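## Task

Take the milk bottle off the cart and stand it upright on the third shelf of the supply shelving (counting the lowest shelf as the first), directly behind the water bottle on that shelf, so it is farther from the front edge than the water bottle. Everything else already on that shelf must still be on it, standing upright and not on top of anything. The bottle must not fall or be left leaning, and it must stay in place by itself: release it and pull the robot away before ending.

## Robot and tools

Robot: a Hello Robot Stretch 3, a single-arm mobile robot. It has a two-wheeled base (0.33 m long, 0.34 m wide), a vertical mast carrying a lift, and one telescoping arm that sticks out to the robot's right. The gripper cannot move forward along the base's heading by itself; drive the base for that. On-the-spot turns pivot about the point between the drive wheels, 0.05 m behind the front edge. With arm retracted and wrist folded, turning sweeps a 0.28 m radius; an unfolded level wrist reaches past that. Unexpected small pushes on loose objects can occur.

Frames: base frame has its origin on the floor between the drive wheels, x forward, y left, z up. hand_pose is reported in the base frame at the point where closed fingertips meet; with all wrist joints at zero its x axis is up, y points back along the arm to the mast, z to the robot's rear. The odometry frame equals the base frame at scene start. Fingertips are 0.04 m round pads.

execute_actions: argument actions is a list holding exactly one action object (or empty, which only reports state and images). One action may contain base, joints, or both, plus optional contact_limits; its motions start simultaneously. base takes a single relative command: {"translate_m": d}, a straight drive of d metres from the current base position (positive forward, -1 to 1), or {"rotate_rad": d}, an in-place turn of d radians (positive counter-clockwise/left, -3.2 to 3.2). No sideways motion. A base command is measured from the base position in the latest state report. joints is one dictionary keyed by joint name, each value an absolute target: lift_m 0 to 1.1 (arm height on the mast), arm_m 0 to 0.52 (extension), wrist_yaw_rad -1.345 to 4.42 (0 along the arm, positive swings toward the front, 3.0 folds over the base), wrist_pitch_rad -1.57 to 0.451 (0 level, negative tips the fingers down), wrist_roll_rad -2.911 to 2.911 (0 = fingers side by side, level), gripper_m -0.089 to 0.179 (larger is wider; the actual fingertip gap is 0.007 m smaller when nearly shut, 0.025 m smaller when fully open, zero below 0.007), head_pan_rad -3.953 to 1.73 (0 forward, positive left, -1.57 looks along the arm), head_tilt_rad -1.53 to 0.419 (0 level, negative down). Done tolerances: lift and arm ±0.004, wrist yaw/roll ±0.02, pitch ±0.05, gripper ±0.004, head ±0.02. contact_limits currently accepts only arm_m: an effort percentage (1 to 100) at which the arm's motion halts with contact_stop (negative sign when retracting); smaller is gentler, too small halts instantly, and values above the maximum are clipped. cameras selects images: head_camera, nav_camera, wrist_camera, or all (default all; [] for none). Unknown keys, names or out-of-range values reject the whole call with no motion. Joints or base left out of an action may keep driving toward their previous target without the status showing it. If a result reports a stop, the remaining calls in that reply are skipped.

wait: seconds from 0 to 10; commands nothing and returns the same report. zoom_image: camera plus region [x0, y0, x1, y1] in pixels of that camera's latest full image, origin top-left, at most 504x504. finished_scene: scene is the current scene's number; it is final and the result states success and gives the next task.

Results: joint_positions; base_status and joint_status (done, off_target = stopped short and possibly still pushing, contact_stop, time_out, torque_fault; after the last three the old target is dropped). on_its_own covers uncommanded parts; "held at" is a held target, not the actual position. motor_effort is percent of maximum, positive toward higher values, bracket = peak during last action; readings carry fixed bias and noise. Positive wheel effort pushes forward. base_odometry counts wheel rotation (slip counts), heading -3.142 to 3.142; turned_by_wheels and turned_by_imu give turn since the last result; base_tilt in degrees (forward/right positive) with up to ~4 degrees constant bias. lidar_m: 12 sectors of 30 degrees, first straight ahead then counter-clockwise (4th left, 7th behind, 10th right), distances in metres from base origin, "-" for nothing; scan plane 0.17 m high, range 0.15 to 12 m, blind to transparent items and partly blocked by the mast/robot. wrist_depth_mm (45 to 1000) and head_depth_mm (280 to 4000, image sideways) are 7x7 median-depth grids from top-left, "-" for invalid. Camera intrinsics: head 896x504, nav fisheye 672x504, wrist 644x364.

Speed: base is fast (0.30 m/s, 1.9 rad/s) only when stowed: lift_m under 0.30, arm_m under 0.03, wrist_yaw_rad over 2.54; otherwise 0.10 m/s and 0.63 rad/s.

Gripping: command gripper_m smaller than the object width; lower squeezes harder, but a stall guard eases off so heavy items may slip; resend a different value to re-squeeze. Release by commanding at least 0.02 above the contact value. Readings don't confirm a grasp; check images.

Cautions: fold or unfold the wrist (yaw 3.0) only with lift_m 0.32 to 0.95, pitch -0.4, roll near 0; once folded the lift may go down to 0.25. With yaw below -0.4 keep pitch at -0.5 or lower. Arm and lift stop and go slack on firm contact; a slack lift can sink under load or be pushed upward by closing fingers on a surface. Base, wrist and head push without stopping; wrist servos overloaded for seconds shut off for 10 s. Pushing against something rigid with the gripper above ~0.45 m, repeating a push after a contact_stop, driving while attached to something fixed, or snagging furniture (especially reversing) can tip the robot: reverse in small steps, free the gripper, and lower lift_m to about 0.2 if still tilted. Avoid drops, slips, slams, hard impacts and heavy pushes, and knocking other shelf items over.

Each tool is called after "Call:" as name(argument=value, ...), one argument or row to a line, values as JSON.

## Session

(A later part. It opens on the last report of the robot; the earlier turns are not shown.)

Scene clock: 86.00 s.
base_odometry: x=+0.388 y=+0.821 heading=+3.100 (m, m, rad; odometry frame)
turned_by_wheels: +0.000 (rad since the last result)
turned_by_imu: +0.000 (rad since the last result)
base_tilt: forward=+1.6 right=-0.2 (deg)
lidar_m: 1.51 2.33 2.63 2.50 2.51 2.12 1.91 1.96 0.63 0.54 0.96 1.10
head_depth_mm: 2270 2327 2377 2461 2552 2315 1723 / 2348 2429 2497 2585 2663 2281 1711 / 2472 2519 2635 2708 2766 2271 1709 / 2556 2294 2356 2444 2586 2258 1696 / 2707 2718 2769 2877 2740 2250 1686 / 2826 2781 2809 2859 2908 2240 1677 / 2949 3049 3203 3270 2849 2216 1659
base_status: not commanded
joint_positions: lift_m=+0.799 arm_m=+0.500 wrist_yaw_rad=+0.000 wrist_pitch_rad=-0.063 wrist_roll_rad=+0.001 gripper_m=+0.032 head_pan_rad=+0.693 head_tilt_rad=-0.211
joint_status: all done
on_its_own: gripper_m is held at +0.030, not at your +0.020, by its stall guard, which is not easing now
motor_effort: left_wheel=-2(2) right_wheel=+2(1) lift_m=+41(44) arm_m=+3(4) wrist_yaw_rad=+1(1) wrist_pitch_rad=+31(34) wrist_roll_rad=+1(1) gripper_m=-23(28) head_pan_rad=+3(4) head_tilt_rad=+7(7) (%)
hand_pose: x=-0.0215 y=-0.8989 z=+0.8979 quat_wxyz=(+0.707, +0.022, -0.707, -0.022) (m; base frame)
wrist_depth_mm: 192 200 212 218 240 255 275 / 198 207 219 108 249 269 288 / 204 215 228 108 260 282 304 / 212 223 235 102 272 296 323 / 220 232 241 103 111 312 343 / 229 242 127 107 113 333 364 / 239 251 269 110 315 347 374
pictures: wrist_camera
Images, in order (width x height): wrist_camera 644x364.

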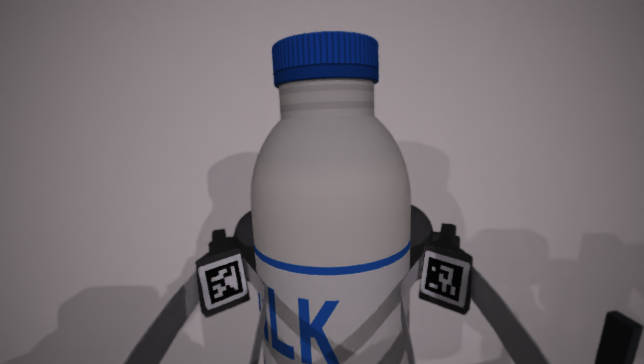

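Call:
execute_actions(
  actions=[
    {"joints":{"arm_m":0}},
  ],
  cameras=[],
)

Call:
execute_actions(
  actions=[
    {"base":{"rotate_rad":1.13}},
  ],
  cameras=[],
)

Call:
execute_actions(
  actions=[
    {"base":{"translate_m":1}},
  ],
  cameras=[],
)

Call:
execute_actions(
  actions=[
    {"base":{"translate_m":1},"joints":{"lift_m":0.97}},
  ],
  cameras=[],
)

Call:
execute_actions(
  actions=[
    {"base":{"rotate_rad":0.68},"joints":{"head_pan_rad":-1.3,"head_tilt_rad":-0.3}},
  ],
)

Scene clock: 106.07 s.
base_odometry: x=+0.388 y=+0.821 heading=+3.100 (m, m, rad; odometry frame)
turned_by_wheels: +0.000 (rad since the last result)
turned_by_imu: +0.000 (rad since the last result)
base_tilt: forward=+1.6 right=-0.2 (deg)
lidar_m: 1.51 2.33 2.63 2.51 2.50 2.12 1.91 1.96 0.64 0.54 0.96 1.10
head_depth_mm: 2256 2316 2413 2506 2543 2319 1729 / 2363 2429 2510 2610 2663 2293 1707 / 2468 2533 2585 2722 2783 2266 1707 / 2558 2312 2336 2459 2583 2252 1702 / 2685 2702 2757 2881 2770 2228 1692 / 2776 2780 2814 2878 2912 2221 1668 / 2945 3071 3152 3297 2867 2221 1676
base_status: not commanded
joint_positions: lift_m=+0.799 arm_m=+0.000 wrist_yaw_rad=+0.000 wrist_pitch_rad=-0.063 wrist_roll_rad=+0.001 gripper_m=+0.032 head_pan_rad=+0.693 head_tilt_rad=-0.211
joint_status: all done
on_its_own: gripper_m is held at +0.030, not at your +0.020, by its stall guard, which is not easing now
motor_effort: left_wheel=-1(2) right_wheel=+1(1) lift_m=+41(41) arm_m=-7(7) wrist_yaw_rad=-1(1) wrist_pitch_rad=+32(31) wrist_roll_rad=+1(1) gripper_m=-22(23) head_pan_rad=+4(3) head_tilt_rad=+7(7) (%)
hand_pose: x=-0.0215 y=-0.3996 z=+0.8978 quat_wxyz=(+0.707, +0.022, -0.707, -0.023) (m; base frame)
wrist_depth_mm: 558 590 634 650 706 751 805 / 590 616 644 108 746 780 845 / 602 633 682 108 770 813 893 / 630 665 687 102 724 849 921 / 646 691 717 103 111 628 - / 676 702 127 107 113 432 - / 685 742 794 110 405 977 -
pictures: none
No camera images: the call's "cameras" was empty. Leave "cameras" out to get every camera's image.

Scene clock: 108.80 s.
base_odometry: x=+0.388 y=+0.821 heading=-2.054 (m, m, rad; odometry frame)
turned_by_wheels: +1.130 (rad since the last result)
turned_by_imu: +1.105 (rad since the last result)
base_tilt: forward=+1.6 right=-0.2 (deg)
lidar_m: 2.83 2.50 2.58 2.03 1.97 1.70 0.61 0.54 0.96 1.15 1.51 2.34
head_depth_mm: 2496 2598 2679 2793 2892 2320 1716 / 2489 2603 2672 2792 2867 2289 1716 / 2480 2565 2689 2742 2572 2258 1712 / 2493 2544 2635 2709 2585 2242 1694 / 2492 2589 2676 2746 2876 2242 1694 / 2461 2547 2668 2743 2841 2206 1672 / 2465 2565 2650 2495 2543 2203 1667
base_status: done
joint_positions: lift_m=+0.799 arm_m=+0.000 wrist_yaw_rad=+0.000 wrist_pitch_rad=-0.063 wrist_roll_rad=+0.001 gripper_m=+0.032 head_pan_rad=+0.693 head_tilt_rad=-0.211
joint_status: not commanded
on_its_own: gripper_m is held at +0.030, not at your +0.020, by its stall guard, which is not easing now
motor_effort: left_wheel=-2(6) right_wheel=+2(3) lift_m=+41(41) arm_m=-7(7) wrist_yaw_rad=-1(1) wrist_pitch_rad=+32(31) wrist_roll_rad=+1(1) gripper_m=-23(23) head_pan_rad=+5(4) head_tilt_rad=+7(6) (%)
hand_pose: x=-0.0215 y=-0.3996 z=+0.8978 quat_wxyz=(+0.707, +0.022, -0.707, -0.022) (m; base frame)
wrist_depth_mm: - - - - 819 663 558 / - - - 108 820 690 566 / - - - 108 836 698 575 / - - - 102 826 724 591 / - - - 103 111 749 614 / - - 127 107 113 735 628 / - - - 110 921 833 634
pictures: none
No camera images: the call's "cameras" was empty. Leave "cameras" out to get every camera's image.

Scene clock: 119.87 s.
base_odometry: x=-0.077 y=-0.065 heading=-2.054 (m, m, rad; odometry frame)
turned_by_wheels: +0.000 (rad since the last result)
turned_by_imu: +0.004 (rad since the last result)
base_tilt: forward=+1.5 right=-0.2 (deg)
lidar_m: 1.85 2.06 1.77 2.17 2.48 2.49 1.47 1.65 1.51 1.56 1.98 1.48
head_depth_mm: 1836 1899 1955 2029 2125 2192 1717 / 1816 1895 1960 2042 2118 2173 1721 / 1836 1892 1967 2049 2109 2171 1701 / 1816 1882 1958 2012 2098 2170 1694 / 1819 1887 1945 2027 2095 2131 1692 / 1809 1884 1935 1995 1778 1847 1680 / 1815 1868 1939 1986 1783 1844 1674
base_status: done
joint_positions: lift_m=+0.799 arm_m=+0.000 wrist_yaw_rad=+0.000 wrist_pitch_rad=-0.063 wrist_roll_rad=+0.001 gripper_m=+0.032 head_pan_rad=+0.693 head_tilt_rad=-0.211
joint_status: not commanded
on_its_own: gripper_m is held at +0.030, not at your +0.020, by its stall guard, which is not easing now
motor_effort: left_wheel=-2(3) right_wheel=+2(4) lift_m=+41(41) arm_m=-7(7) wrist_yaw_rad=+1(0) wrist_pitch_rad=+32(31) wrist_roll_rad=+1(1) gripper_m=-24(23) head_pan_rad=+5(3) head_tilt_rad=+7(7) (%)
hand_pose: x=-0.0215 y=-0.3996 z=+0.8978 quat_wxyz=(+0.707, +0.022, -0.707, -0.022) (m; base frame)
wrist_depth_mm: - - - - - - - / - - - 108 - - - / - - - 109 - - - / - - - 102 - - - / - - - 103 111 - - / - - 127 107 113 - - / - - - 110 - - -
pictures: none
No camera images: the call's "cameras" was empty. Leave "cameras" out to get every camera's image.

Scene clock: 130.93 s.
base_odometry: x=-0.541 y=-0.951 heading=-2.054 (m, m, rad; odometry frame)
turned_by_wheels: +0.000 (rad since the last result)
turned_by_imu: +0.004 (rad since the last result)
base_tilt: forward=+1.6 right=-0.2 (deg)
lidar_m: 1.46 1.31 1.32 1.33 2.31 3.14 2.46 2.05 2.05 0.94 0.95 0.90
head_depth_mm: 1144 1191 1229 1281 1314 1398 1454 / 1138 1185 1230 1278 1317 1397 1450 / 1142 1191 1235 1283 1330 1389 1440 / 1147 1193 1232 1284 1324 1385 1450 / 1146 1185 1231 1272 1324 1386 1445 / 1142 1185 1222 1279 1325 1382 1436 / 1140 1184 1217 1270 1323 1375 1436
base_status: done
joint_positions: lift_m=+0.969 arm_m=+0.000 wrist_yaw_rad=+0.000 wrist_pitch_rad=-0.063 wrist_roll_rad=+0.001 gripper_m=+0.032 head_pan_rad=+0.693 head_tilt_rad=-0.211
joint_status: all done
on_its_own: gripper_m is held at +0.030, not at your +0.020, by its stall guard, which is not easing now
motor_effort: left_wheel=-2(2) right_wheel=+2(4) lift_m=+41(42) arm_m=-7(7) wrist_yaw_rad=+1(1) wrist_pitch_rad=+32(32) wrist_roll_rad=+1(1) gripper_m=-22(24) head_pan_rad=+4(4) head_tilt_rad=+7(6) (%)
hand_pose: x=-0.0215 y=-0.3995 z=+1.0677 quat_wxyz=(+0.707, +0.023, -0.707, -0.023) (m; base frame)
wrist_depth_mm: 766 874 713 - - - - / 787 855 777 108 - - - / 608 623 805 108 - - - / 605 616 673 102 - - - / 835 966 926 103 111 - - / 868 994 127 107 113 - - / 843 774 792 110 - - -
pictures: none
No camera images: the call's "cameras" was empty. Leave "cameras" out to get every camera's image.

Scene clock: 132.97 s.
base_odometry: x=-0.541 y=-0.951 heading=-1.374 (m, m, rad; odometry frame)
turned_by_wheels: +0.680 (rad since the last result)
turned_by_imu: +0.665 (rad since the last result)
base_tilt: forward=+1.6 right=-0.2 (deg)
lidar_m: 1.31 1.33 1.37 3.13 3.23 2.46 2.05 1.97 0.94 0.95 0.90 1.38
head_depth_mm: 1045 977 1136 932 354 328 - / 1072 1020 1163 953 1297 358 929 / 1100 1056 1200 972 1336 1181 1023 / 1108 1086 1220 1068 1379 1181 1321 / 853 857 925 910 1044 1089 1150 / 1219 1275 1351 1428 1503 1610 1487 / 1265 1325 1403 1490 1577 1684 1524
base_status: done
joint_positions: lift_m=+0.969 arm_m=+0.000 wrist_yaw_rad=+0.000 wrist_pitch_rad=-0.063 wrist_roll_rad=+0.001 gripper_m=+0.032 head_pan_rad=-1.293 head_tilt_rad=-0.296
joint_status: all done
on_its_own: gripper_m is held at +0.030, not at your +0.020, by its stall guard, which is not easing now
motor_effort: left_wheel=-2(6) right_wheel=+2(4) lift_m=+41(41) arm_m=-6(7) wrist_yaw_rad=-1(0) wrist_pitch_rad=+32(32) wrist_roll_rad=+1(1) gripper_m=-23(23) head_pan_rad=-3(50) head_tilt_rad=-2(16) (%)
hand_pose: x=-0.0214 y=-0.3995 z=+1.0677 quat_wxyz=(+0.707, +0.023, -0.707, -0.023) (m; base frame)
wrist_depth_mm: 963 631 928 901 904 763 561 / - 613 933 108 932 670 564 / - 625 815 108 743 668 601 / - 618 594 102 576 640 - / - 705 833 103 111 793 - / - 759 128 106 113 743 - / - - 799 110 730 739 -
pictures: head_camera (sideways: a quarter turn clockwise sets it upright), nav_camera (sideways: a quarter turn counterclockwise sets it upright), wrist_camera
Images, in order (width x height): head_camera 896x504, nav_camera 672x504, wrist_camera 644x364.

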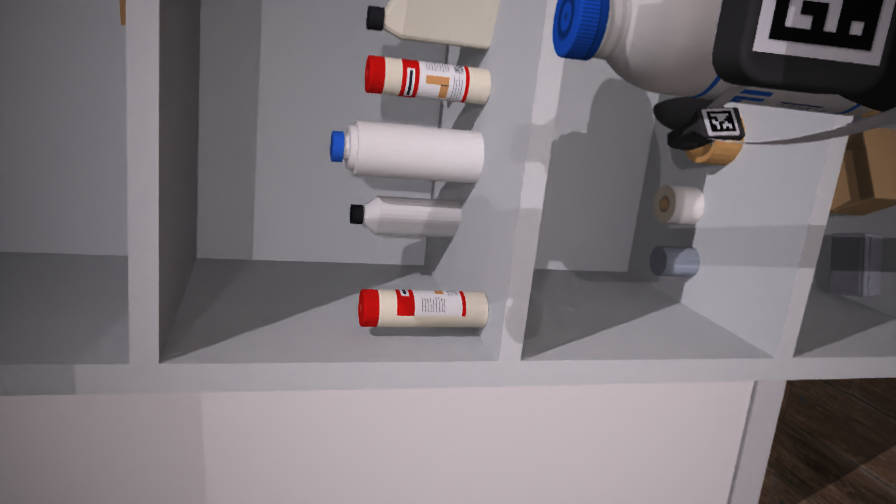

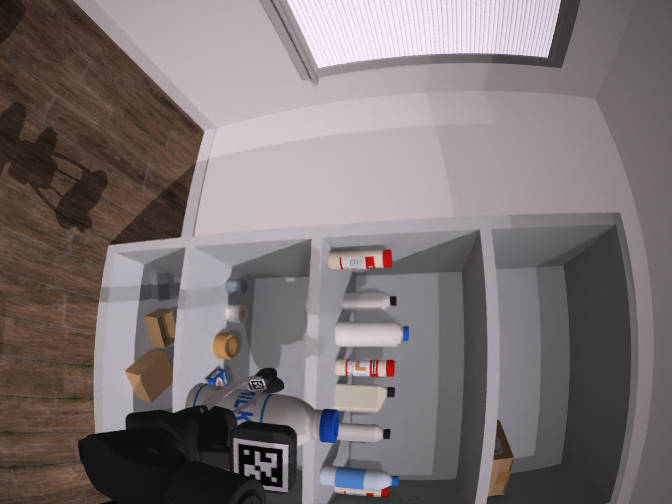

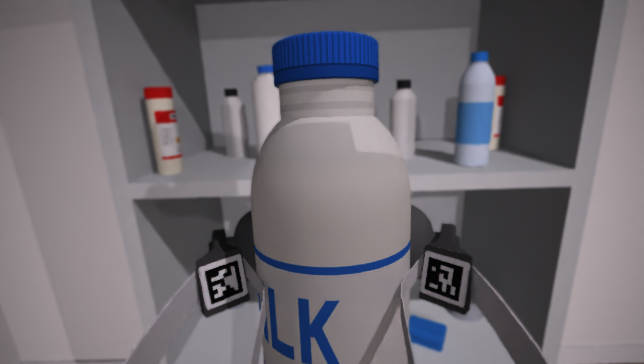

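Call:
execute_actions(
  actions=[
    {"base":{"rotate_rad":-0.9},"joints":{"lift_m":1.04}},
  ],
  cameras=[],
)

Call:
execute_actions(
  actions=[
    {"base":{"translate_m":0.36}},
  ],
  cameras=[],
)

Call:
execute_actions(
  actions=[
    {"base":{"rotate_rad":0.93},"joints":{"head_pan_rad":-1.57,"head_tilt_rad":-0.4}},
  ],
)

Scene clock: 142.90 s.
base_odometry: x=-0.541 y=-0.951 heading=-2.274 (m, m, rad; odometry frame)
turned_by_wheels: -0.900 (rad since the last result)
turned_by_imu: -0.880 (rad since the last result)
base_tilt: forward=+1.6 right=-0.2 (deg)
lidar_m: 0.90 1.33 1.31 1.33 1.62 3.13 2.62 2.46 2.05 1.70 0.94 0.96
head_depth_mm: 1810 1932 2069 2162 - - - / 1651 1762 1883 2019 2099 1857 1544 / 1535 1618 1721 1826 1958 1982 1571 / 1418 1482 1586 1681 1786 1858 1555 / 815 852 907 943 1017 1070 1145 / 922 939 1044 1019 1180 1135 1316 / 880 1132 1185 866 1322 1159 1007
base_status: done
joint_positions: lift_m=+1.039 arm_m=+0.000 wrist_yaw_rad=+0.000 wrist_pitch_rad=-0.063 wrist_roll_rad=+0.001 gripper_m=+0.032 head_pan_rad=-1.293 head_tilt_rad=-0.297
joint_status: all done
on_its_own: gripper_m is held at +0.030, not at your +0.020, by its stall guard, which is not easing now
motor_effort: left_wheel=+2(5) right_wheel=-1(1) lift_m=+41(43) arm_m=-7(7) wrist_yaw_rad=+0(1) wrist_pitch_rad=+32(32) wrist_roll_rad=+1(1) gripper_m=-23(23) head_pan_rad=-5(5) head_tilt_rad=-2(3) (%)
hand_pose: x=-0.0214 y=-0.3995 z=+1.1377 quat_wxyz=(+0.707, +0.023, -0.707, -0.023) (m; base frame)
wrist_depth_mm: 762 648 - - - - - / 816 698 - 108 - - - / 766 710 - 108 - - - / 583 713 - 102 - - - / 567 701 - 103 111 - - / 897 992 127 107 113 - - / 870 873 - 110 - - -
pictures: none
No camera images: the call's "cameras" was empty. Leave "cameras" out to get every camera's image.

Scene clock: 147.90 s.
base_odometry: x=-0.774 y=-1.225 heading=-2.274 (m, m, rad; odometry frame)
turned_by_wheels: +0.000 (rad since the last result)
turned_by_imu: +0.002 (rad since the last result)
base_tilt: forward=+1.6 right=-0.2 (deg)
lidar_m: 1.12 1.12 1.10 1.19 1.42 3.41 2.89 2.70 2.24 0.87 0.74 0.56
head_depth_mm: 724 752 792 814 - - - / 793 815 858 883 809 958 999 / 795 894 948 766 838 1071 958 / 703 1017 1095 1039 772 1182 894 / 745 994 1061 783 715 1175 919 / 548 937 994 756 672 1132 866 / 491 885 931 726 665 1059 884
base_status: done
joint_positions: lift_m=+1.039 arm_m=+0.000 wrist_yaw_rad=+0.000 wrist_pitch_rad=-0.063 wrist_roll_rad=+0.001 gripper_m=+0.032 head_pan_rad=-1.293 head_tilt_rad=-0.297
joint_status: not commanded
on_its_own: gripper_m is held at +0.030, not at your +0.020, by its stall guard, which is not easing now
motor_effort: left_wheel=+2(4) right_wheel=-1(2) lift_m=+41(41) arm_m=-7(6) wrist_yaw_rad=+1(0) wrist_pitch_rad=+32(32) wrist_roll_rad=+1(1) gripper_m=-23(23) head_pan_rad=-3(5) head_tilt_rad=-2(3) (%)
hand_pose: x=-0.0214 y=-0.3995 z=+1.1377 quat_wxyz=(+0.707, +0.023, -0.707, -0.023) (m; base frame)
wrist_depth_mm: 610 726 705 570 - - - / 630 739 766 108 - - - / 644 732 737 108 - - - / 458 544 542 102 - - - / 471 505 486 103 111 - - / 388 407 128 107 113 - - / 332 793 865 110 - - -
pictures: none
No camera images: the call's "cameras" was empty. Leave "cameras" out to get every camera's image.

Scene clock: 150.33 s.
base_odometry: x=-0.774 y=-1.225 heading=-1.344 (m, m, rad; odometry frame)
turned_by_wheels: +0.930 (rad since the last result)
turned_by_imu: +0.910 (rad since the last result)
base_tilt: forward=+1.6 right=-0.2 (deg)
lidar_m: 1.10 1.14 1.41 3.41 3.54 2.77 2.24 0.87 0.74 0.56 0.56 1.15
head_depth_mm: 605 867 909 702 - - - / 620 870 905 836 - - - / 633 871 908 332 - - - / 649 874 917 775 - - 841 / 663 870 914 611 620 971 838 / 513 569 584 597 586 661 710 / 435 465 504 1031 1145 1248 1342
base_status: done
joint_positions: lift_m=+1.039 arm_m=+0.000 wrist_yaw_rad=+0.000 wrist_pitch_rad=-0.063 wrist_roll_rad=+0.001 gripper_m=+0.032 head_pan_rad=-1.563 head_tilt_rad=-0.395
joint_status: all done
on_its_own: gripper_m is held at +0.030, not at your +0.020, by its stall guard, which is not easing now
motor_effort: left_wheel=-1(5) right_wheel=+1(5) lift_m=+41(41) arm_m=-7(7) wrist_yaw_rad=+0(0) wrist_pitch_rad=+32(32) wrist_roll_rad=+1(1) gripper_m=-23(23) head_pan_rad=-5(25) head_tilt_rad=-3(18) (%)
hand_pose: x=-0.0214 y=-0.3995 z=+1.1377 quat_wxyz=(+0.707, +0.023, -0.707, -0.023) (m; base frame)
wrist_depth_mm: 723 276 475 653 659 647 630 / 752 296 466 108 678 675 656 / 784 297 378 108 440 469 682 / 834 315 357 102 461 463 442 / 882 844 341 103 111 473 439 / 932 914 127 107 113 355 347 / 977 955 347 110 327 786 722
pictures: head_camera (sideways: a quarter turn clockwise sets it upright), nav_camera (sideways: a quarter turn counterclockwise sets it upright), wrist_camera
Images, in order (width x height): head_camera 896x504, nav_camera 672x504, wrist_camera 644x364.

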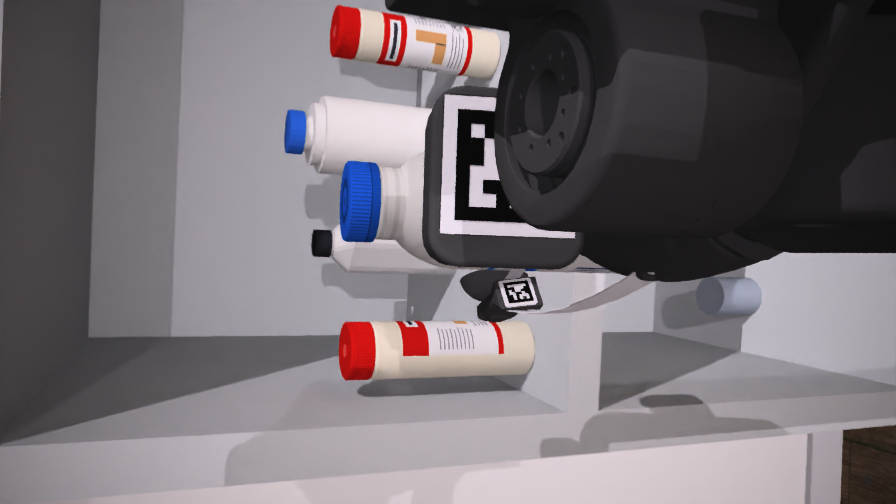

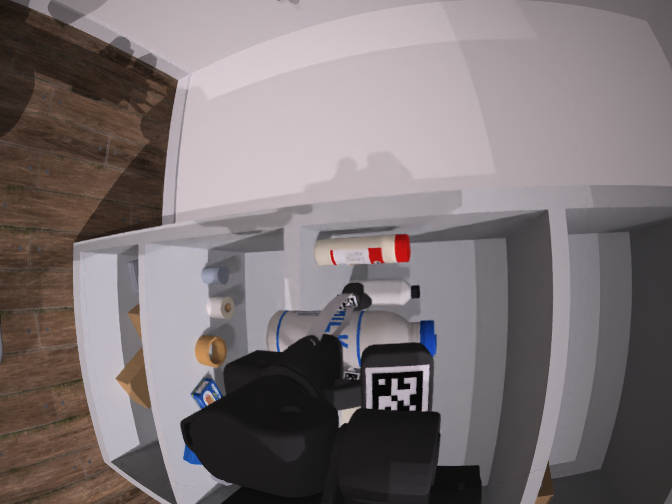

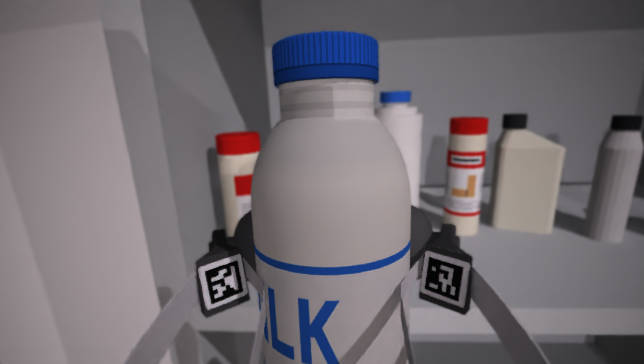

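Call:
execute_actions(
  actions=[
    {"joints":{"arm_m":0.33}},
  ],
  cameras=[],
)

Call:
execute_actions(
  actions=[
    {"joints":{"lift_m":1.005}},
  ],
)

Scene clock: 157.77 s.
base_odometry: x=-0.774 y=-1.225 heading=-1.344 (m, m, rad; odometry frame)
turned_by_wheels: +0.000 (rad since the last result)
turned_by_imu: +0.000 (rad since the last result)
base_tilt: forward=+1.6 right=-0.2 (deg)
lidar_m: 1.10 1.14 1.40 3.40 3.56 2.77 2.24 0.87 0.74 0.56 0.56 1.15
head_depth_mm: 607 868 - 708 609 1064 848 / 621 868 - 735 604 1057 844 / 637 873 - 727 630 1056 840 / 651 877 919 741 625 1014 840 / 666 870 910 615 618 974 835 / 514 568 585 596 586 661 712 / 434 464 503 1034 1125 1242 1349
base_status: not commanded
joint_positions: lift_m=+1.039 arm_m=+0.330 wrist_yaw_rad=+0.000 wrist_pitch_rad=-0.063 wrist_roll_rad=+0.001 gripper_m=+0.032 head_pan_rad=-1.563 head_tilt_rad=-0.395
joint_status: all done
on_its_own: gripper_m is held at +0.030, not at your +0.020, by its stall guard, which is not easing now
motor_effort: left_wheel=-2(2) right_wheel=+2(1) lift_m=+41(41) arm_m=+5(5) wrist_yaw_rad=-1(0) wrist_pitch_rad=+32(32) wrist_roll_rad=+1(1) gripper_m=-23(23) head_pan_rad=-4(4) head_tilt_rad=-3(3) (%)
hand_pose: x=-0.0214 y=-0.7288 z=+1.1377 quat_wxyz=(+0.707, +0.023, -0.707, -0.023) (m; base frame)
wrist_depth_mm: 185 251 374 367 362 359 355 / 185 251 392 108 377 370 368 / 184 249 405 108 389 149 376 / 183 248 363 102 159 140 139 / 182 246 330 103 111 145 403 / 181 244 128 107 113 149 325 / 181 227 291 110 177 162 262
pictures: none
No camera images: the call's "cameras" was empty. Leave "cameras" out to get every camera's image.

Scene clock: 158.90 s.
base_odometry: x=-0.774 y=-1.225 heading=-1.344 (m, m, rad; odometry frame)
turned_by_wheels: +0.000 (rad since the last result)
turned_by_imu: +0.000 (rad since the last result)
base_tilt: forward=+1.6 right=-0.2 (deg)
lidar_m: 1.10 1.14 1.41 3.41 3.53 2.77 2.24 0.87 0.74 0.56 0.56 1.15
head_depth_mm: 606 866 911 - 606 1065 850 / 621 868 902 710 605 1056 846 / 635 872 913 - 629 1054 848 / 650 874 920 738 625 1015 840 / 665 867 916 616 620 976 837 / 515 569 584 597 587 662 713 / 434 464 503 1027 1128 1247 1350
base_status: not commanded
joint_positions: lift_m=+1.005 arm_m=+0.330 wrist_yaw_rad=+0.000 wrist_pitch_rad=-0.063 wrist_roll_rad=+0.001 gripper_m=+0.032 head_pan_rad=-1.563 head_tilt_rad=-0.395
joint_status: all done
on_its_own: gripper_m is held at +0.030, not at your +0.020, by its stall guard, which is not easing now
motor_effort: left_wheel=-2(2) right_wheel=+1(2) lift_m=+18(36) arm_m=+5(4) wrist_yaw_rad=+0(0) wrist_pitch_rad=+32(32) wrist_roll_rad=+1(1) gripper_m=-23(23) head_pan_rad=-5(2) head_tilt_rad=-3(3) (%)
hand_pose: x=-0.0214 y=-0.7288 z=+1.1039 quat_wxyz=(+0.707, +0.023, -0.707, -0.023) (m; base frame)
wrist_depth_mm: 185 252 373 367 365 142 353 / 185 250 390 108 376 134 129 / 184 249 406 108 389 135 130 / 183 247 363 102 159 140 139 / 183 247 333 103 111 145 340 / 182 244 127 107 113 149 274 / 181 229 245 110 176 162 221
pictures: head_camera (sideways: a quarter turn clockwise sets it upright), nav_camera (sideways: a quarter turn counterclockwise sets it upright), wrist_camera
Images, in order (width x height): head_camera 896x504, nav_camera 672x504, wrist_camera 644x364.

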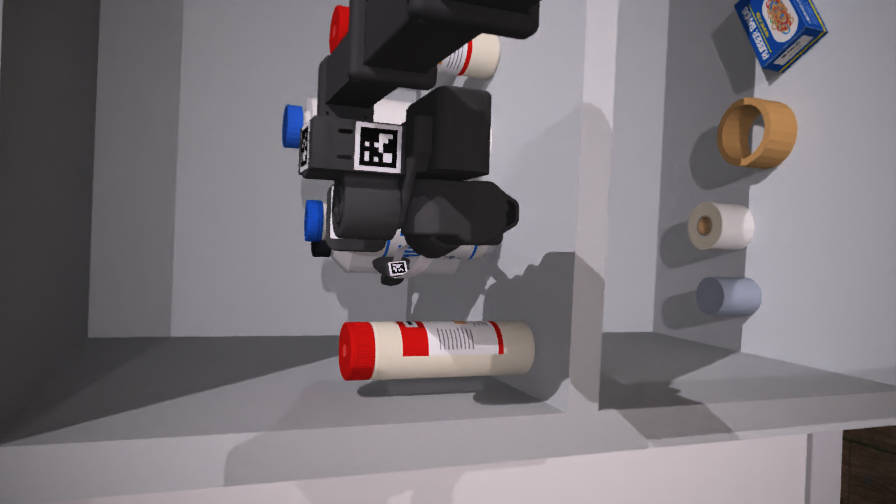

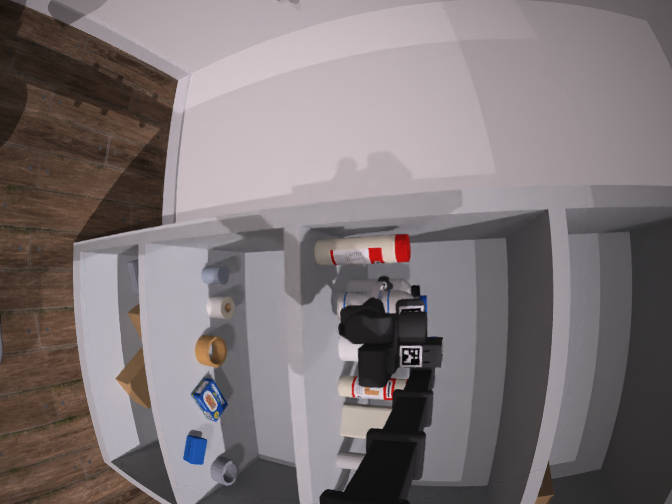

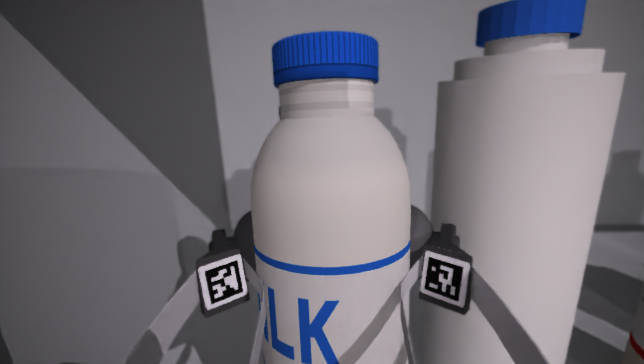

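Call:
execute_actions(
  actions=[
    {"base":{"translate_m":0.02},"joints":{"arm_m":0.35,"lift_m":0.99}},
  ],
  cameras=[],
)

Call:
execute_actions(
  actions=[
    {"joints":{"lift_m":0.975}},
  ],
  cameras=[],
)

Scene clock: 166.07 s.
base_odometry: x=-0.769 y=-1.245 heading=-1.344 (m, m, rad; odometry frame)
turned_by_wheels: +0.000 (rad since the last result)
turned_by_imu: +0.000 (rad since the last result)
base_tilt: forward=+1.6 right=-0.2 (deg)
lidar_m: 1.08 1.11 1.40 3.42 3.54 2.79 2.26 0.89 0.75 0.55 0.56 1.12
head_depth_mm: 606 864 909 - 579 1064 851 / 620 871 901 710 604 1059 847 / 637 872 917 - 629 1058 845 / 650 875 923 725 625 1009 839 / 638 855 796 603 619 950 837 / 469 491 509 541 582 642 721 / 438 908 980 1051 1152 1257 1348
base_status: done
joint_positions: lift_m=+0.990 arm_m=+0.350 wrist_yaw_rad=+0.000 wrist_pitch_rad=-0.054 wrist_roll_rad=+0.001 gripper_m=+0.032 head_pan_rad=-1.563 head_tilt_rad=-0.395
joint_status: all done
on_its_own: gripper_m is held at +0.030, not at your +0.020, by its stall guard, which is not easing now
motor_effort: left_wheel=-2(3) right_wheel=+2(5) lift_m=+18(19) arm_m=+5(4) wrist_yaw_rad=+1(0) wrist_pitch_rad=+27(32) wrist_roll_rad=+1(1) gripper_m=-23(24) head_pan_rad=-3(4) head_tilt_rad=-3(3) (%)
hand_pose: x=-0.0214 y=-0.7492 z=+1.0913 quat_wxyz=(+0.707, +0.019, -0.707, -0.019) (m; base frame)
wrist_depth_mm: 162 222 357 349 349 340 111 / 163 220 369 108 364 137 110 / 162 219 382 108 375 140 113 / 161 217 318 102 385 143 117 / 160 217 291 103 111 146 121 / 160 215 127 107 113 143 126 / 158 201 229 111 206 163 133
pictures: none
No camera images: the call's "cameras" was empty. Leave "cameras" out to get every camera's image.

Scene clock: 166.90 s.
base_odometry: x=-0.769 y=-1.245 heading=-1.344 (m, m, rad; odometry frame)
turned_by_wheels: +0.000 (rad since the last result)
turned_by_imu: +0.000 (rad since the last result)
base_tilt: forward=+1.5 right=-0.1 (deg)
lidar_m: 1.08 1.12 1.40 3.40 3.53 2.79 2.26 0.89 0.75 0.55 0.56 1.12
head_depth_mm: 605 869 909 - 623 1064 851 / 621 869 800 - 606 1063 849 / 635 875 918 - 630 1055 845 / 649 878 925 737 623 1015 842 / 639 857 799 603 620 949 835 / 468 492 510 542 582 643 723 / 439 907 983 1055 1155 1262 1339
base_status: not commanded
joint_positions: lift_m=+0.976 arm_m=+0.350 wrist_yaw_rad=+0.000 wrist_pitch_rad=-0.006 wrist_roll_rad=+0.001 gripper_m=+0.032 head_pan_rad=-1.563 head_tilt_rad=-0.395
joint_status: all done
on_its_own: gripper_m is held at +0.030, not at your +0.020, by its stall guard, which is not easing now
motor_effort: left_wheel=-2(2) right_wheel=+2(2) lift_m=+13(18) arm_m=+5(5) wrist_yaw_rad=+0(0) wrist_pitch_rad=+3(27) wrist_roll_rad=+1(1) gripper_m=-23(23) head_pan_rad=-4(3) head_tilt_rad=-3(3) (%)
hand_pose: x=-0.0214 y=-0.7507 z=+1.0887 quat_wxyz=(+0.707, +0.002, -0.707, -0.002) (m; base frame)
wrist_depth_mm: 163 221 360 355 352 345 112 / 163 220 373 106 364 138 112 / 161 218 384 106 375 140 114 / 161 217 320 101 383 143 118 / 160 216 289 102 110 145 121 / 159 215 127 106 113 142 125 / 159 200 231 111 204 161 129
pictures: none
No camera images: the call's "cameras" was empty. Leave "cameras" out to get every camera's image.

Call:
execute_actions(
  actions=[
    {"joints":{"gripper_m":0.1}},
  ],
  cameras=[],
)

Call:
execute_actions(
  actions=[
    {"joints":{"arm_m":0}},
  ],
  cameras=["wrist_camera"],
)

Call:
execute_actions(
  actions=[
    {"base":{"translate_m":-0.52},"joints":{"gripper_m":0.13}},
  ],
  cameras=["wrist_camera"],
)

Scene clock: 170.87 s.
base_odometry: x=-0.769 y=-1.245 heading=-1.344 (m, m, rad; odometry frame)
turned_by_wheels: +0.000 (rad since the last result)
turned_by_imu: +0.000 (rad since the last result)
base_tilt: forward=+1.6 right=-0.2 (deg)
lidar_m: 1.08 1.12 1.40 3.42 3.53 2.79 2.26 0.89 0.75 0.55 0.56 1.12
head_depth_mm: 606 867 909 - 622 1065 851 / 620 868 699 - 605 1062 846 / 635 875 919 - 630 1057 842 / 650 878 926 736 624 1015 843 / 638 854 796 603 621 951 838 / 467 491 509 543 580 642 719 / 439 905 982 1056 1151 1258 1343
base_status: not commanded
joint_positions: lift_m=+0.976 arm_m=+0.350 wrist_yaw_rad=+0.000 wrist_pitch_rad=-0.016 wrist_roll_rad=+0.001 gripper_m=+0.100 head_pan_rad=-1.563 head_tilt_rad=-0.395
joint_status: all done
motor_effort: left_wheel=-2(2) right_wheel=+2(2) lift_m=+15(14) arm_m=+5(4) wrist_yaw_rad=+0(0) wrist_pitch_rad=+8(8) wrist_roll_rad=+1(1) gripper_m=+1(100) head_pan_rad=-3(2) head_tilt_rad=-3(3) (%)
hand_pose: x=-0.0214 y=-0.7504 z=+1.0860 quat_wxyz=(+0.707, +0.006, -0.707, -0.006) (m; base frame)
wrist_depth_mm: 163 221 362 104 351 343 111 / 162 221 371 106 362 137 111 / 162 219 356 104 376 140 114 / 161 218 320 100 388 143 117 / 160 216 207 102 111 141 121 / 159 202 263 107 118 137 124 / 159 209 219 111 200 160 129
pictures: none
No camera images: the call's "cameras" was empty. Leave "cameras" out to get every camera's image.

Scene clock: 174.63 s.
base_odometry: x=-0.769 y=-1.245 heading=-1.344 (m, m, rad; odometry frame)
turned_by_wheels: +0.000 (rad since the last result)
turned_by_imu: +0.000 (rad since the last result)
base_tilt: forward=+1.6 right=-0.2 (deg)
lidar_m: 1.08 1.12 1.40 3.41 3.54 2.80 2.26 0.89 0.75 0.55 0.56 1.12
head_depth_mm: 604 866 911 717 608 - - / 618 872 686 714 633 1098 - / 634 873 923 742 615 - - / 648 875 922 703 610 - - / 639 857 797 599 620 953 834 / 468 491 511 542 581 643 720 / 443 904 981 1051 1156 1262 1353
base_status: not commanded
joint_positions: lift_m=+0.976 arm_m=+0.000 wrist_yaw_rad=-0.001 wrist_pitch_rad=-0.018 wrist_roll_rad=+0.001 gripper_m=+0.100 head_pan_rad=-1.563 head_tilt_rad=-0.395
joint_status: all done
motor_effort: left_wheel=-2(2) right_wheel=+2(2) lift_m=+15(15) arm_m=-6(8) wrist_yaw_rad=-1(3) wrist_pitch_rad=+9(9) wrist_roll_rad=+1(1) gripper_m=+1(1) head_pan_rad=-4(5) head_tilt_rad=-2(3) (%)
hand_pose: x=-0.0216 y=-0.4011 z=+1.0856 quat_wxyz=(+0.707, +0.006, -0.707, -0.007) (m; base frame)
wrist_depth_mm: 732 285 418 672 660 656 645 / 763 285 376 696 675 672 665 / 790 761 343 709 480 448 670 / 821 812 357 556 492 457 446 / 847 858 365 414 406 393 377 / 883 881 325 318 314 303 301 / 941 917 394 828 808 791 786
pictures: wrist_camera
Images, in order (width x height): wrist_camera 644x364.

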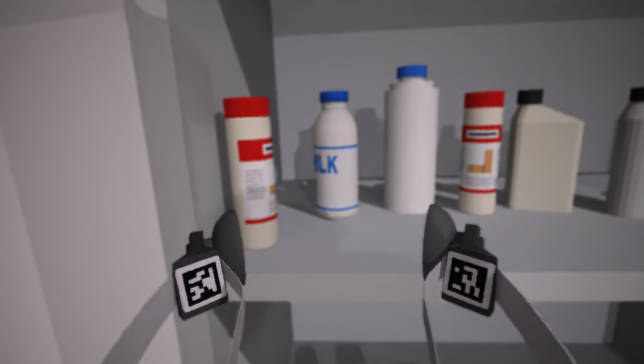

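Scene clock: 180.80 s.
base_odometry: x=-0.886 y=-0.738 heading=-1.344 (m, m, rad; odometry frame)
turned_by_wheels: +0.000 (rad since the last result)
turned_by_imu: -0.002 (rad since the last result)
base_tilt: forward=+1.6 right=-0.3 (deg)
lidar_m: 1.59 1.65 1.80 3.40 2.53 2.26 1.74 1.50 0.56 0.67 0.75 0.84
head_depth_mm: 586 660 642 625 573 - - / 618 857 896 754 635 809 - / 635 866 902 577 600 - - / 649 869 931 787 598 - - / 663 873 917 690 653 1044 816 / 677 877 919 716 617 1038 835 / 693 877 922 719 612 1028 831
base_status: done
joint_positions: lift_m=+0.976 arm_m=+0.000 wrist_yaw_rad=-0.001 wrist_pitch_rad=-0.018 wrist_roll_rad=+0.001 gripper_m=+0.130 head_pan_rad=-1.563 head_tilt_rad=-0.395
joint_status: all done
motor_effort: left_wheel=-1(7) right_wheel=+1(2) lift_m=+15(15) arm_m=-7(6) wrist_yaw_rad=+1(0) wrist_pitch_rad=+9(9) wrist_roll_rad=+1(1) gripper_m=+1(100) head_pan_rad=-3(3) head_tilt_rad=-3(3) (%)
hand_pose: x=-0.0216 y=-0.4011 z=+1.0856 quat_wxyz=(+0.707, +0.006, -0.707, -0.007) (m; base frame)
wrist_depth_mm: 693 689 680 664 654 316 249 / 699 710 699 679 602 321 722 / 488 483 475 444 490 321 750 / 494 500 480 449 502 324 771 / 457 443 425 357 395 289 797 / 331 325 317 313 307 - 837 / 690 850 837 811 789 332 879
pictures: wrist_camera
Images, in order (width x height): wrist_camera 644x364.

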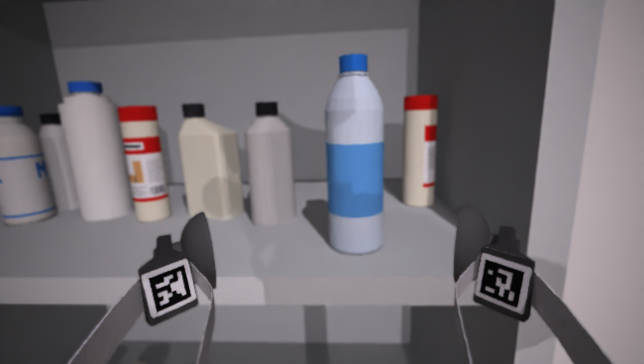

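Water front ≈0.345 → arm 0.245.

Call:
execute_actions(
  actions=[
    {"base":{"translate_m":-0.022},"joints":{"arm_m":0.245}},
  ],
  cameras=[],
)

Call:
execute_actions(
  actions=[
    {"joints":{"gripper_m":0.03}},
  ],
  cameras=[],
)

Call:
execute_actions(
  actions=[
    {"joints":{"lift_m":1.01}},
  ],
  cameras=["wrist_camera"],
)

Call:
execute_actions(
  actions=[
    {"base":{"translate_m":0.54}},
  ],
  cameras=["wrist_camera","head_camera"],
)

Scene clock: 187.57 s.
base_odometry: x=-0.891 y=-0.717 heading=-1.344 (m, m, rad; odometry frame)
turned_by_wheels: +0.000 (rad since the last result)
turned_by_imu: +0.000 (rad since the last result)
base_tilt: forward=+1.6 right=-0.1 (deg)
lidar_m: 1.62 1.68 1.84 3.41 2.48 2.23 1.72 1.51 0.56 0.68 0.69 0.85
head_depth_mm: 533 585 570 - 569 614 1345 / 620 852 738 - 621 785 749 / 635 868 917 - - 1059 843 / 650 871 917 840 625 1052 820 / 664 872 918 689 620 1038 810 / 678 878 926 712 616 1035 834 / 692 877 921 721 610 1034 828
base_status: done
joint_positions: lift_m=+0.976 arm_m=+0.245 wrist_yaw_rad=+0.000 wrist_pitch_rad=-0.018 wrist_roll_rad=+0.001 gripper_m=+0.130 head_pan_rad=-1.563 head_tilt_rad=-0.395
joint_status: all done
motor_effort: left_wheel=-2(7) right_wheel=+2(1) lift_m=+15(15) arm_m=+5(6) wrist_yaw_rad=+0(1) wrist_pitch_rad=+9(8) wrist_roll_rad=+1(1) gripper_m=+1(0) head_pan_rad=-3(3) head_tilt_rad=-3(3) (%)
hand_pose: x=-0.0215 y=-0.6454 z=+1.0856 quat_wxyz=(+0.707, +0.006, -0.707, -0.007) (m; base frame)
wrist_depth_mm: 466 462 452 83 435 282 181 / 483 469 464 80 92 262 182 / 247 204 216 81 91 247 183 / 233 195 212 84 95 257 184 / 244 202 232 87 100 250 185 / 262 249 236 91 105 - 186 / 234 215 216 95 112 215 177
pictures: none
No camera images: the call's "cameras" was empty. Leave "cameras" out to get every camera's image.

Scene clock: 189.07 s.
base_odometry: x=-0.891 y=-0.717 heading=-1.344 (m, m, rad; odometry frame)
turned_by_wheels: +0.000 (rad since the last result)
turned_by_imu: +0.000 (rad since the last result)
base_tilt: forward=+1.6 right=-0.2 (deg)
lidar_m: 1.62 1.67 1.83 3.40 2.50 2.23 1.72 1.50 0.55 0.68 0.69 0.86
head_depth_mm: 534 585 568 - 570 613 1348 / 621 847 739 - 620 783 752 / 634 867 918 - - 1055 845 / 650 870 918 762 624 1050 822 / 664 872 916 691 621 1041 812 / 678 873 927 712 614 1035 834 / 693 878 922 722 611 1032 829
base_status: not commanded
joint_positions: lift_m=+0.976 arm_m=+0.245 wrist_yaw_rad=-0.001 wrist_pitch_rad=-0.018 wrist_roll_rad=+0.001 gripper_m=+0.032 head_pan_rad=-1.563 head_tilt_rad=-0.395
joint_status: all done
motor_effort: left_wheel=-2(2) right_wheel=+2(2) lift_m=+15(15) arm_m=+5(5) wrist_yaw_rad=+0(1) wrist_pitch_rad=+9(9) wrist_roll_rad=+1(1) gripper_m=-31(98) head_pan_rad=-5(3) head_tilt_rad=-3(3) (%)
hand_pose: x=-0.0217 y=-0.6454 z=+1.0856 quat_wxyz=(+0.707, +0.006, -0.707, -0.007) (m; base frame)
wrist_depth_mm: 464 461 454 83 433 280 181 / 488 478 466 80 93 260 182 / 248 204 217 81 92 248 183 / 233 196 212 84 96 257 184 / 245 203 160 87 93 267 185 / 258 211 103 91 98 252 185 / 233 220 216 95 111 216 186
pictures: none
No camera images: the call's "cameras" was empty. Leave "cameras" out to get every camera's image.

Scene clock: 191.20 s.
base_odometry: x=-0.891 y=-0.717 heading=-1.344 (m, m, rad; odometry frame)
turned_by_wheels: +0.000 (rad since the last result)
turned_by_imu: +0.000 (rad since the last result)
base_tilt: forward=+1.6 right=-0.2 (deg)
lidar_m: 1.62 1.68 1.84 3.41 2.49 2.23 1.72 1.50 0.56 0.68 0.69 0.86
head_depth_mm: 539 585 570 - 567 613 1348 / 628 848 895 - 573 783 754 / 643 865 904 - 573 1047 842 / 658 871 915 732 623 1048 816 / 674 872 917 690 618 1041 809 / 691 877 922 711 614 1034 832 / 703 874 921 721 610 1030 827
base_status: not commanded
joint_positions: lift_m=+1.009 arm_m=+0.245 wrist_yaw_rad=+0.000 wrist_pitch_rad=-0.062 wrist_roll_rad=+0.001 gripper_m=+0.031 head_pan_rad=-1.563 head_tilt_rad=-0.397
joint_status: all done
motor_effort: left_wheel=-1(3) right_wheel=+1(3) lift_m=+41(44) arm_m=-1(5) wrist_yaw_rad=+0(1) wrist_pitch_rad=+31(33) wrist_roll_rad=+1(1) gripper_m=-23(32) head_pan_rad=-4(3) head_tilt_rad=-2(3) (%)
hand_pose: x=-0.0215 y=-0.6442 z=+1.1080 quat_wxyz=(+0.707, +0.022, -0.707, -0.022) (m; base frame)
wrist_depth_mm: 463 455 444 105 433 281 181 / 483 475 464 98 414 282 182 / 492 486 487 97 253 248 184 / 238 200 219 100 261 257 184 / 249 206 219 103 112 267 185 / 270 215 171 107 113 269 186 / 258 247 238 110 225 236 186
pictures: wrist_camera
Images, in order (width x height): wrist_camera 644x364.

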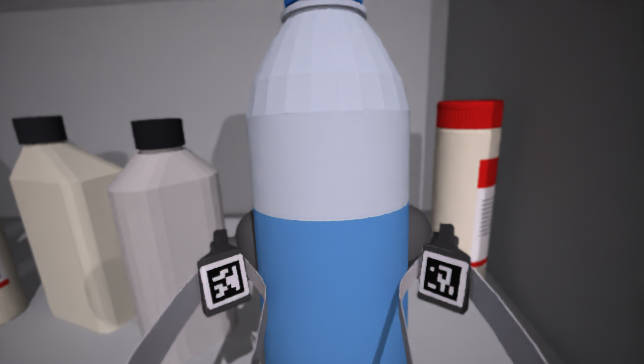

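Scene clock: 197.93 s.
base_odometry: x=-0.770 y=-1.243 heading=-1.344 (m, m, rad; odometry frame)
turned_by_wheels: +0.000 (rad since the last result)
turned_by_imu: +0.001 (rad since the last result)
base_tilt: forward=+1.6 right=-0.2 (deg)
lidar_m: 1.08 1.12 1.40 3.41 3.54 2.79 2.26 0.89 0.75 0.55 0.56 1.13
head_depth_mm: 614 866 910 - 592 1061 846 / 630 868 903 - 600 1060 844 / 645 871 912 - 629 1052 842 / 657 875 921 734 623 1013 839 / 658 861 821 600 617 971 836 / 481 505 524 547 581 644 711 / 437 899 969 1051 1156 1261 1345
base_status: done
joint_positions: lift_m=+1.009 arm_m=+0.245 wrist_yaw_rad=+0.000 wrist_pitch_rad=-0.062 wrist_roll_rad=+0.001 gripper_m=+0.031 head_pan_rad=-1.563 head_tilt_rad=-0.397
joint_status: not commanded
motor_effort: left_wheel=-2(3) right_wheel=+1(5) lift_m=+42(41) arm_m=-1(1) wrist_yaw_rad=+1(1) wrist_pitch_rad=+32(31) wrist_roll_rad=+1(1) gripper_m=-23(23) head_pan_rad=-3(3) head_tilt_rad=-2(2) (%)
hand_pose: x=-0.0215 y=-0.6442 z=+1.1080 quat_wxyz=(+0.707, +0.022, -0.707, -0.022) (m; base frame)
wrist_depth_mm: 168 230 421 105 435 428 429 / 168 228 338 98 237 217 441 / 126 213 333 97 222 213 218 / 109 129 333 100 231 225 220 / 112 128 302 103 112 235 226 / 116 129 204 107 113 285 231 / 121 128 252 111 225 241 234
pictures: head_camera (sideways: a quarter turn clockwise sets it upright), wrist_camera
Images, in order (width x height): head_camera 896x504, wrist_camera 644x364.

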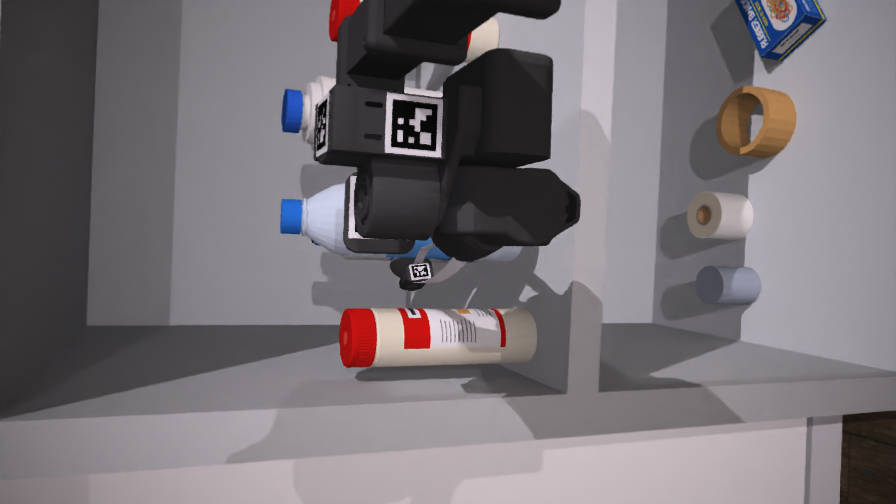

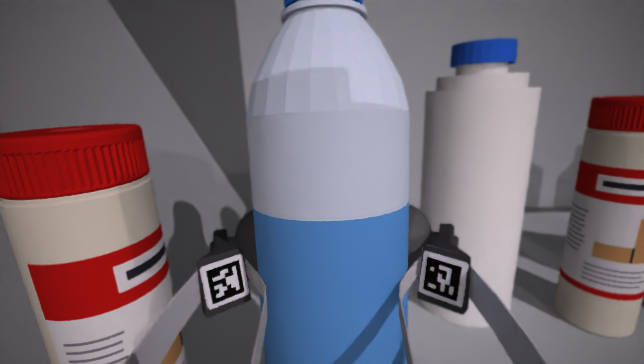

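Call:
execute_actions(
  actions=[
    {"joints":{"lift_m":0.98}},
  ],
  cameras=[],
)

Call:
execute_actions(
  actions=[
    {"joints":{"gripper_m":0.095}},
  ],
  cameras=[],
)

Call:
execute_actions(
  actions=[
    {"joints":{"arm_m":0}},
  ],
  cameras=["wrist_camera"],
)

Call:
finished_scene(
  scene=1,
)

Scene clock: 207.40 s.
base_odometry: x=-0.770 y=-1.243 heading=-1.344 (m, m, rad; odometry frame)
turned_by_wheels: +0.000 (rad since the last result)
turned_by_imu: +0.000 (rad since the last result)
base_tilt: forward=+1.6 right=-0.2 (deg)
lidar_m: 1.08 1.12 1.40 3.42 3.54 2.78 2.26 0.88 0.75 0.55 0.56 1.13
head_depth_mm: 612 867 912 - 604 1061 848 / 627 870 690 - 1121 1057 846 / 642 874 917 - 1132 1051 843 / 657 879 918 - 624 1012 837 / 659 861 824 600 617 974 838 / 481 505 524 547 579 644 712 / 438 895 972 1055 1152 1264 1346
base_status: not commanded
joint_positions: lift_m=+0.981 arm_m=+0.245 wrist_yaw_rad=+0.000 wrist_pitch_rad=-0.025 wrist_roll_rad=+0.001 gripper_m=+0.031 head_pan_rad=-1.563 head_tilt_rad=-0.397
joint_status: all done
motor_effort: left_wheel=-1(2) right_wheel=+1(1) lift_m=+15(37) arm_m=+0(1) wrist_yaw_rad=+0(0) wrist_pitch_rad=+13(31) wrist_roll_rad=+1(1) gripper_m=-23(23) head_pan_rad=-4(4) head_tilt_rad=-2(2) (%)
hand_pose: x=-0.0215 y=-0.6455 z=+1.0888 quat_wxyz=(+0.707, +0.009, -0.707, -0.009) (m; base frame)
wrist_depth_mm: 169 230 419 103 444 433 433 / 108 229 339 96 223 208 440 / 107 130 333 96 224 215 219 / 109 128 331 99 231 223 221 / 111 128 303 103 111 233 225 / 115 128 193 107 113 252 230 / 119 127 230 111 204 220 217
pictures: none
No camera images: the call's "cameras" was empty. Leave "cameras" out to get every camera's image.

Scene clock: 208.53 s.
base_odometry: x=-0.770 y=-1.243 heading=-1.344 (m, m, rad; odometry frame)
turned_by_wheels: +0.000 (rad since the last result)
turned_by_imu: +0.000 (rad since the last result)
base_tilt: forward=+1.6 right=-0.2 (deg)
lidar_m: 1.08 1.12 1.40 3.42 3.55 2.80 2.26 0.89 0.75 0.55 0.56 1.13
head_depth_mm: 613 868 909 - 607 1062 851 / 627 871 689 - 1121 1059 844 / 642 871 917 - 1133 1050 844 / 657 876 918 759 623 1012 839 / 660 863 826 598 617 972 837 / 482 504 524 547 580 643 711 / 438 892 967 1055 1150 1259 1350
base_status: not commanded
joint_positions: lift_m=+0.981 arm_m=+0.245 wrist_yaw_rad=+0.000 wrist_pitch_rad=-0.022 wrist_roll_rad=+0.001 gripper_m=+0.095 head_pan_rad=-1.563 head_tilt_rad=-0.397
joint_status: all done
motor_effort: left_wheel=-1(1) right_wheel=+2(1) lift_m=+15(15) arm_m=-1(1) wrist_yaw_rad=+1(2) wrist_pitch_rad=+11(13) wrist_roll_rad=+1(1) gripper_m=+1(98) head_pan_rad=-3(3) head_tilt_rad=-2(2) (%)
hand_pose: x=-0.0215 y=-0.6456 z=+1.0895 quat_wxyz=(+0.707, +0.008, -0.707, -0.008) (m; base frame)
wrist_depth_mm: 169 230 421 98 443 438 434 / 108 229 339 92 224 208 440 / 107 129 334 93 221 214 218 / 109 128 332 96 230 223 221 / 112 128 211 99 108 231 224 / 115 125 268 103 113 265 228 / 119 126 222 108 204 220 216
pictures: none
No camera images: the call's "cameras" was empty. Leave "cameras" out to get every camera's image.

Scene clock: 211.57 s.
base_odometry: x=-0.770 y=-1.243 heading=-1.344 (m, m, rad; odometry frame)
turned_by_wheels: +0.000 (rad since the last result)
turned_by_imu: +0.000 (rad since the last result)
base_tilt: forward=+1.6 right=-0.2 (deg)
lidar_m: 1.08 1.12 1.40 3.42 3.54 2.80 2.25 0.89 0.75 0.55 0.56 1.13
head_depth_mm: 611 868 911 711 605 - - / 626 870 687 716 633 1095 - / 641 872 919 712 627 - - / 657 876 920 596 611 - - / 660 861 824 599 618 973 835 / 482 506 524 548 581 646 713 / 438 897 969 1054 1155 1257 1344
base_status: not commanded
joint_positions: lift_m=+0.981 arm_m=+0.000 wrist_yaw_rad=+0.000 wrist_pitch_rad=-0.021 wrist_roll_rad=+0.001 gripper_m=+0.095 head_pan_rad=-1.563 head_tilt_rad=-0.397
joint_status: all done
motor_effort: left_wheel=-2(1) right_wheel=+1(1) lift_m=+15(15) arm_m=-7(8) wrist_yaw_rad=+1(0) wrist_pitch_rad=+11(11) wrist_roll_rad=+1(1) gripper_m=+1(1) head_pan_rad=-3(4) head_tilt_rad=-2(2) (%)
hand_pose: x=-0.0215 y=-0.4010 z=+1.0898 quat_wxyz=(+0.707, +0.008, -0.707, -0.008) (m; base frame)
wrist_depth_mm: 740 276 426 679 665 655 646 / 762 289 425 681 679 659 662 / 793 772 341 346 470 447 444 / 826 810 356 357 485 461 446 / 847 851 363 366 414 398 385 / 889 875 326 318 318 306 300 / 947 911 400 824 808 809 787
pictures: wrist_camera
Images, in order (width x height): wrist_camera 644x364.

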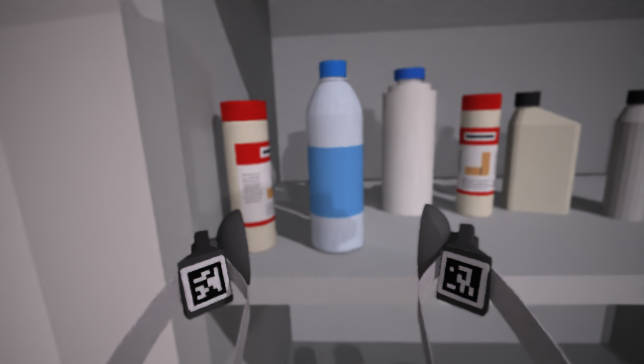

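The scene is finished: the task was done.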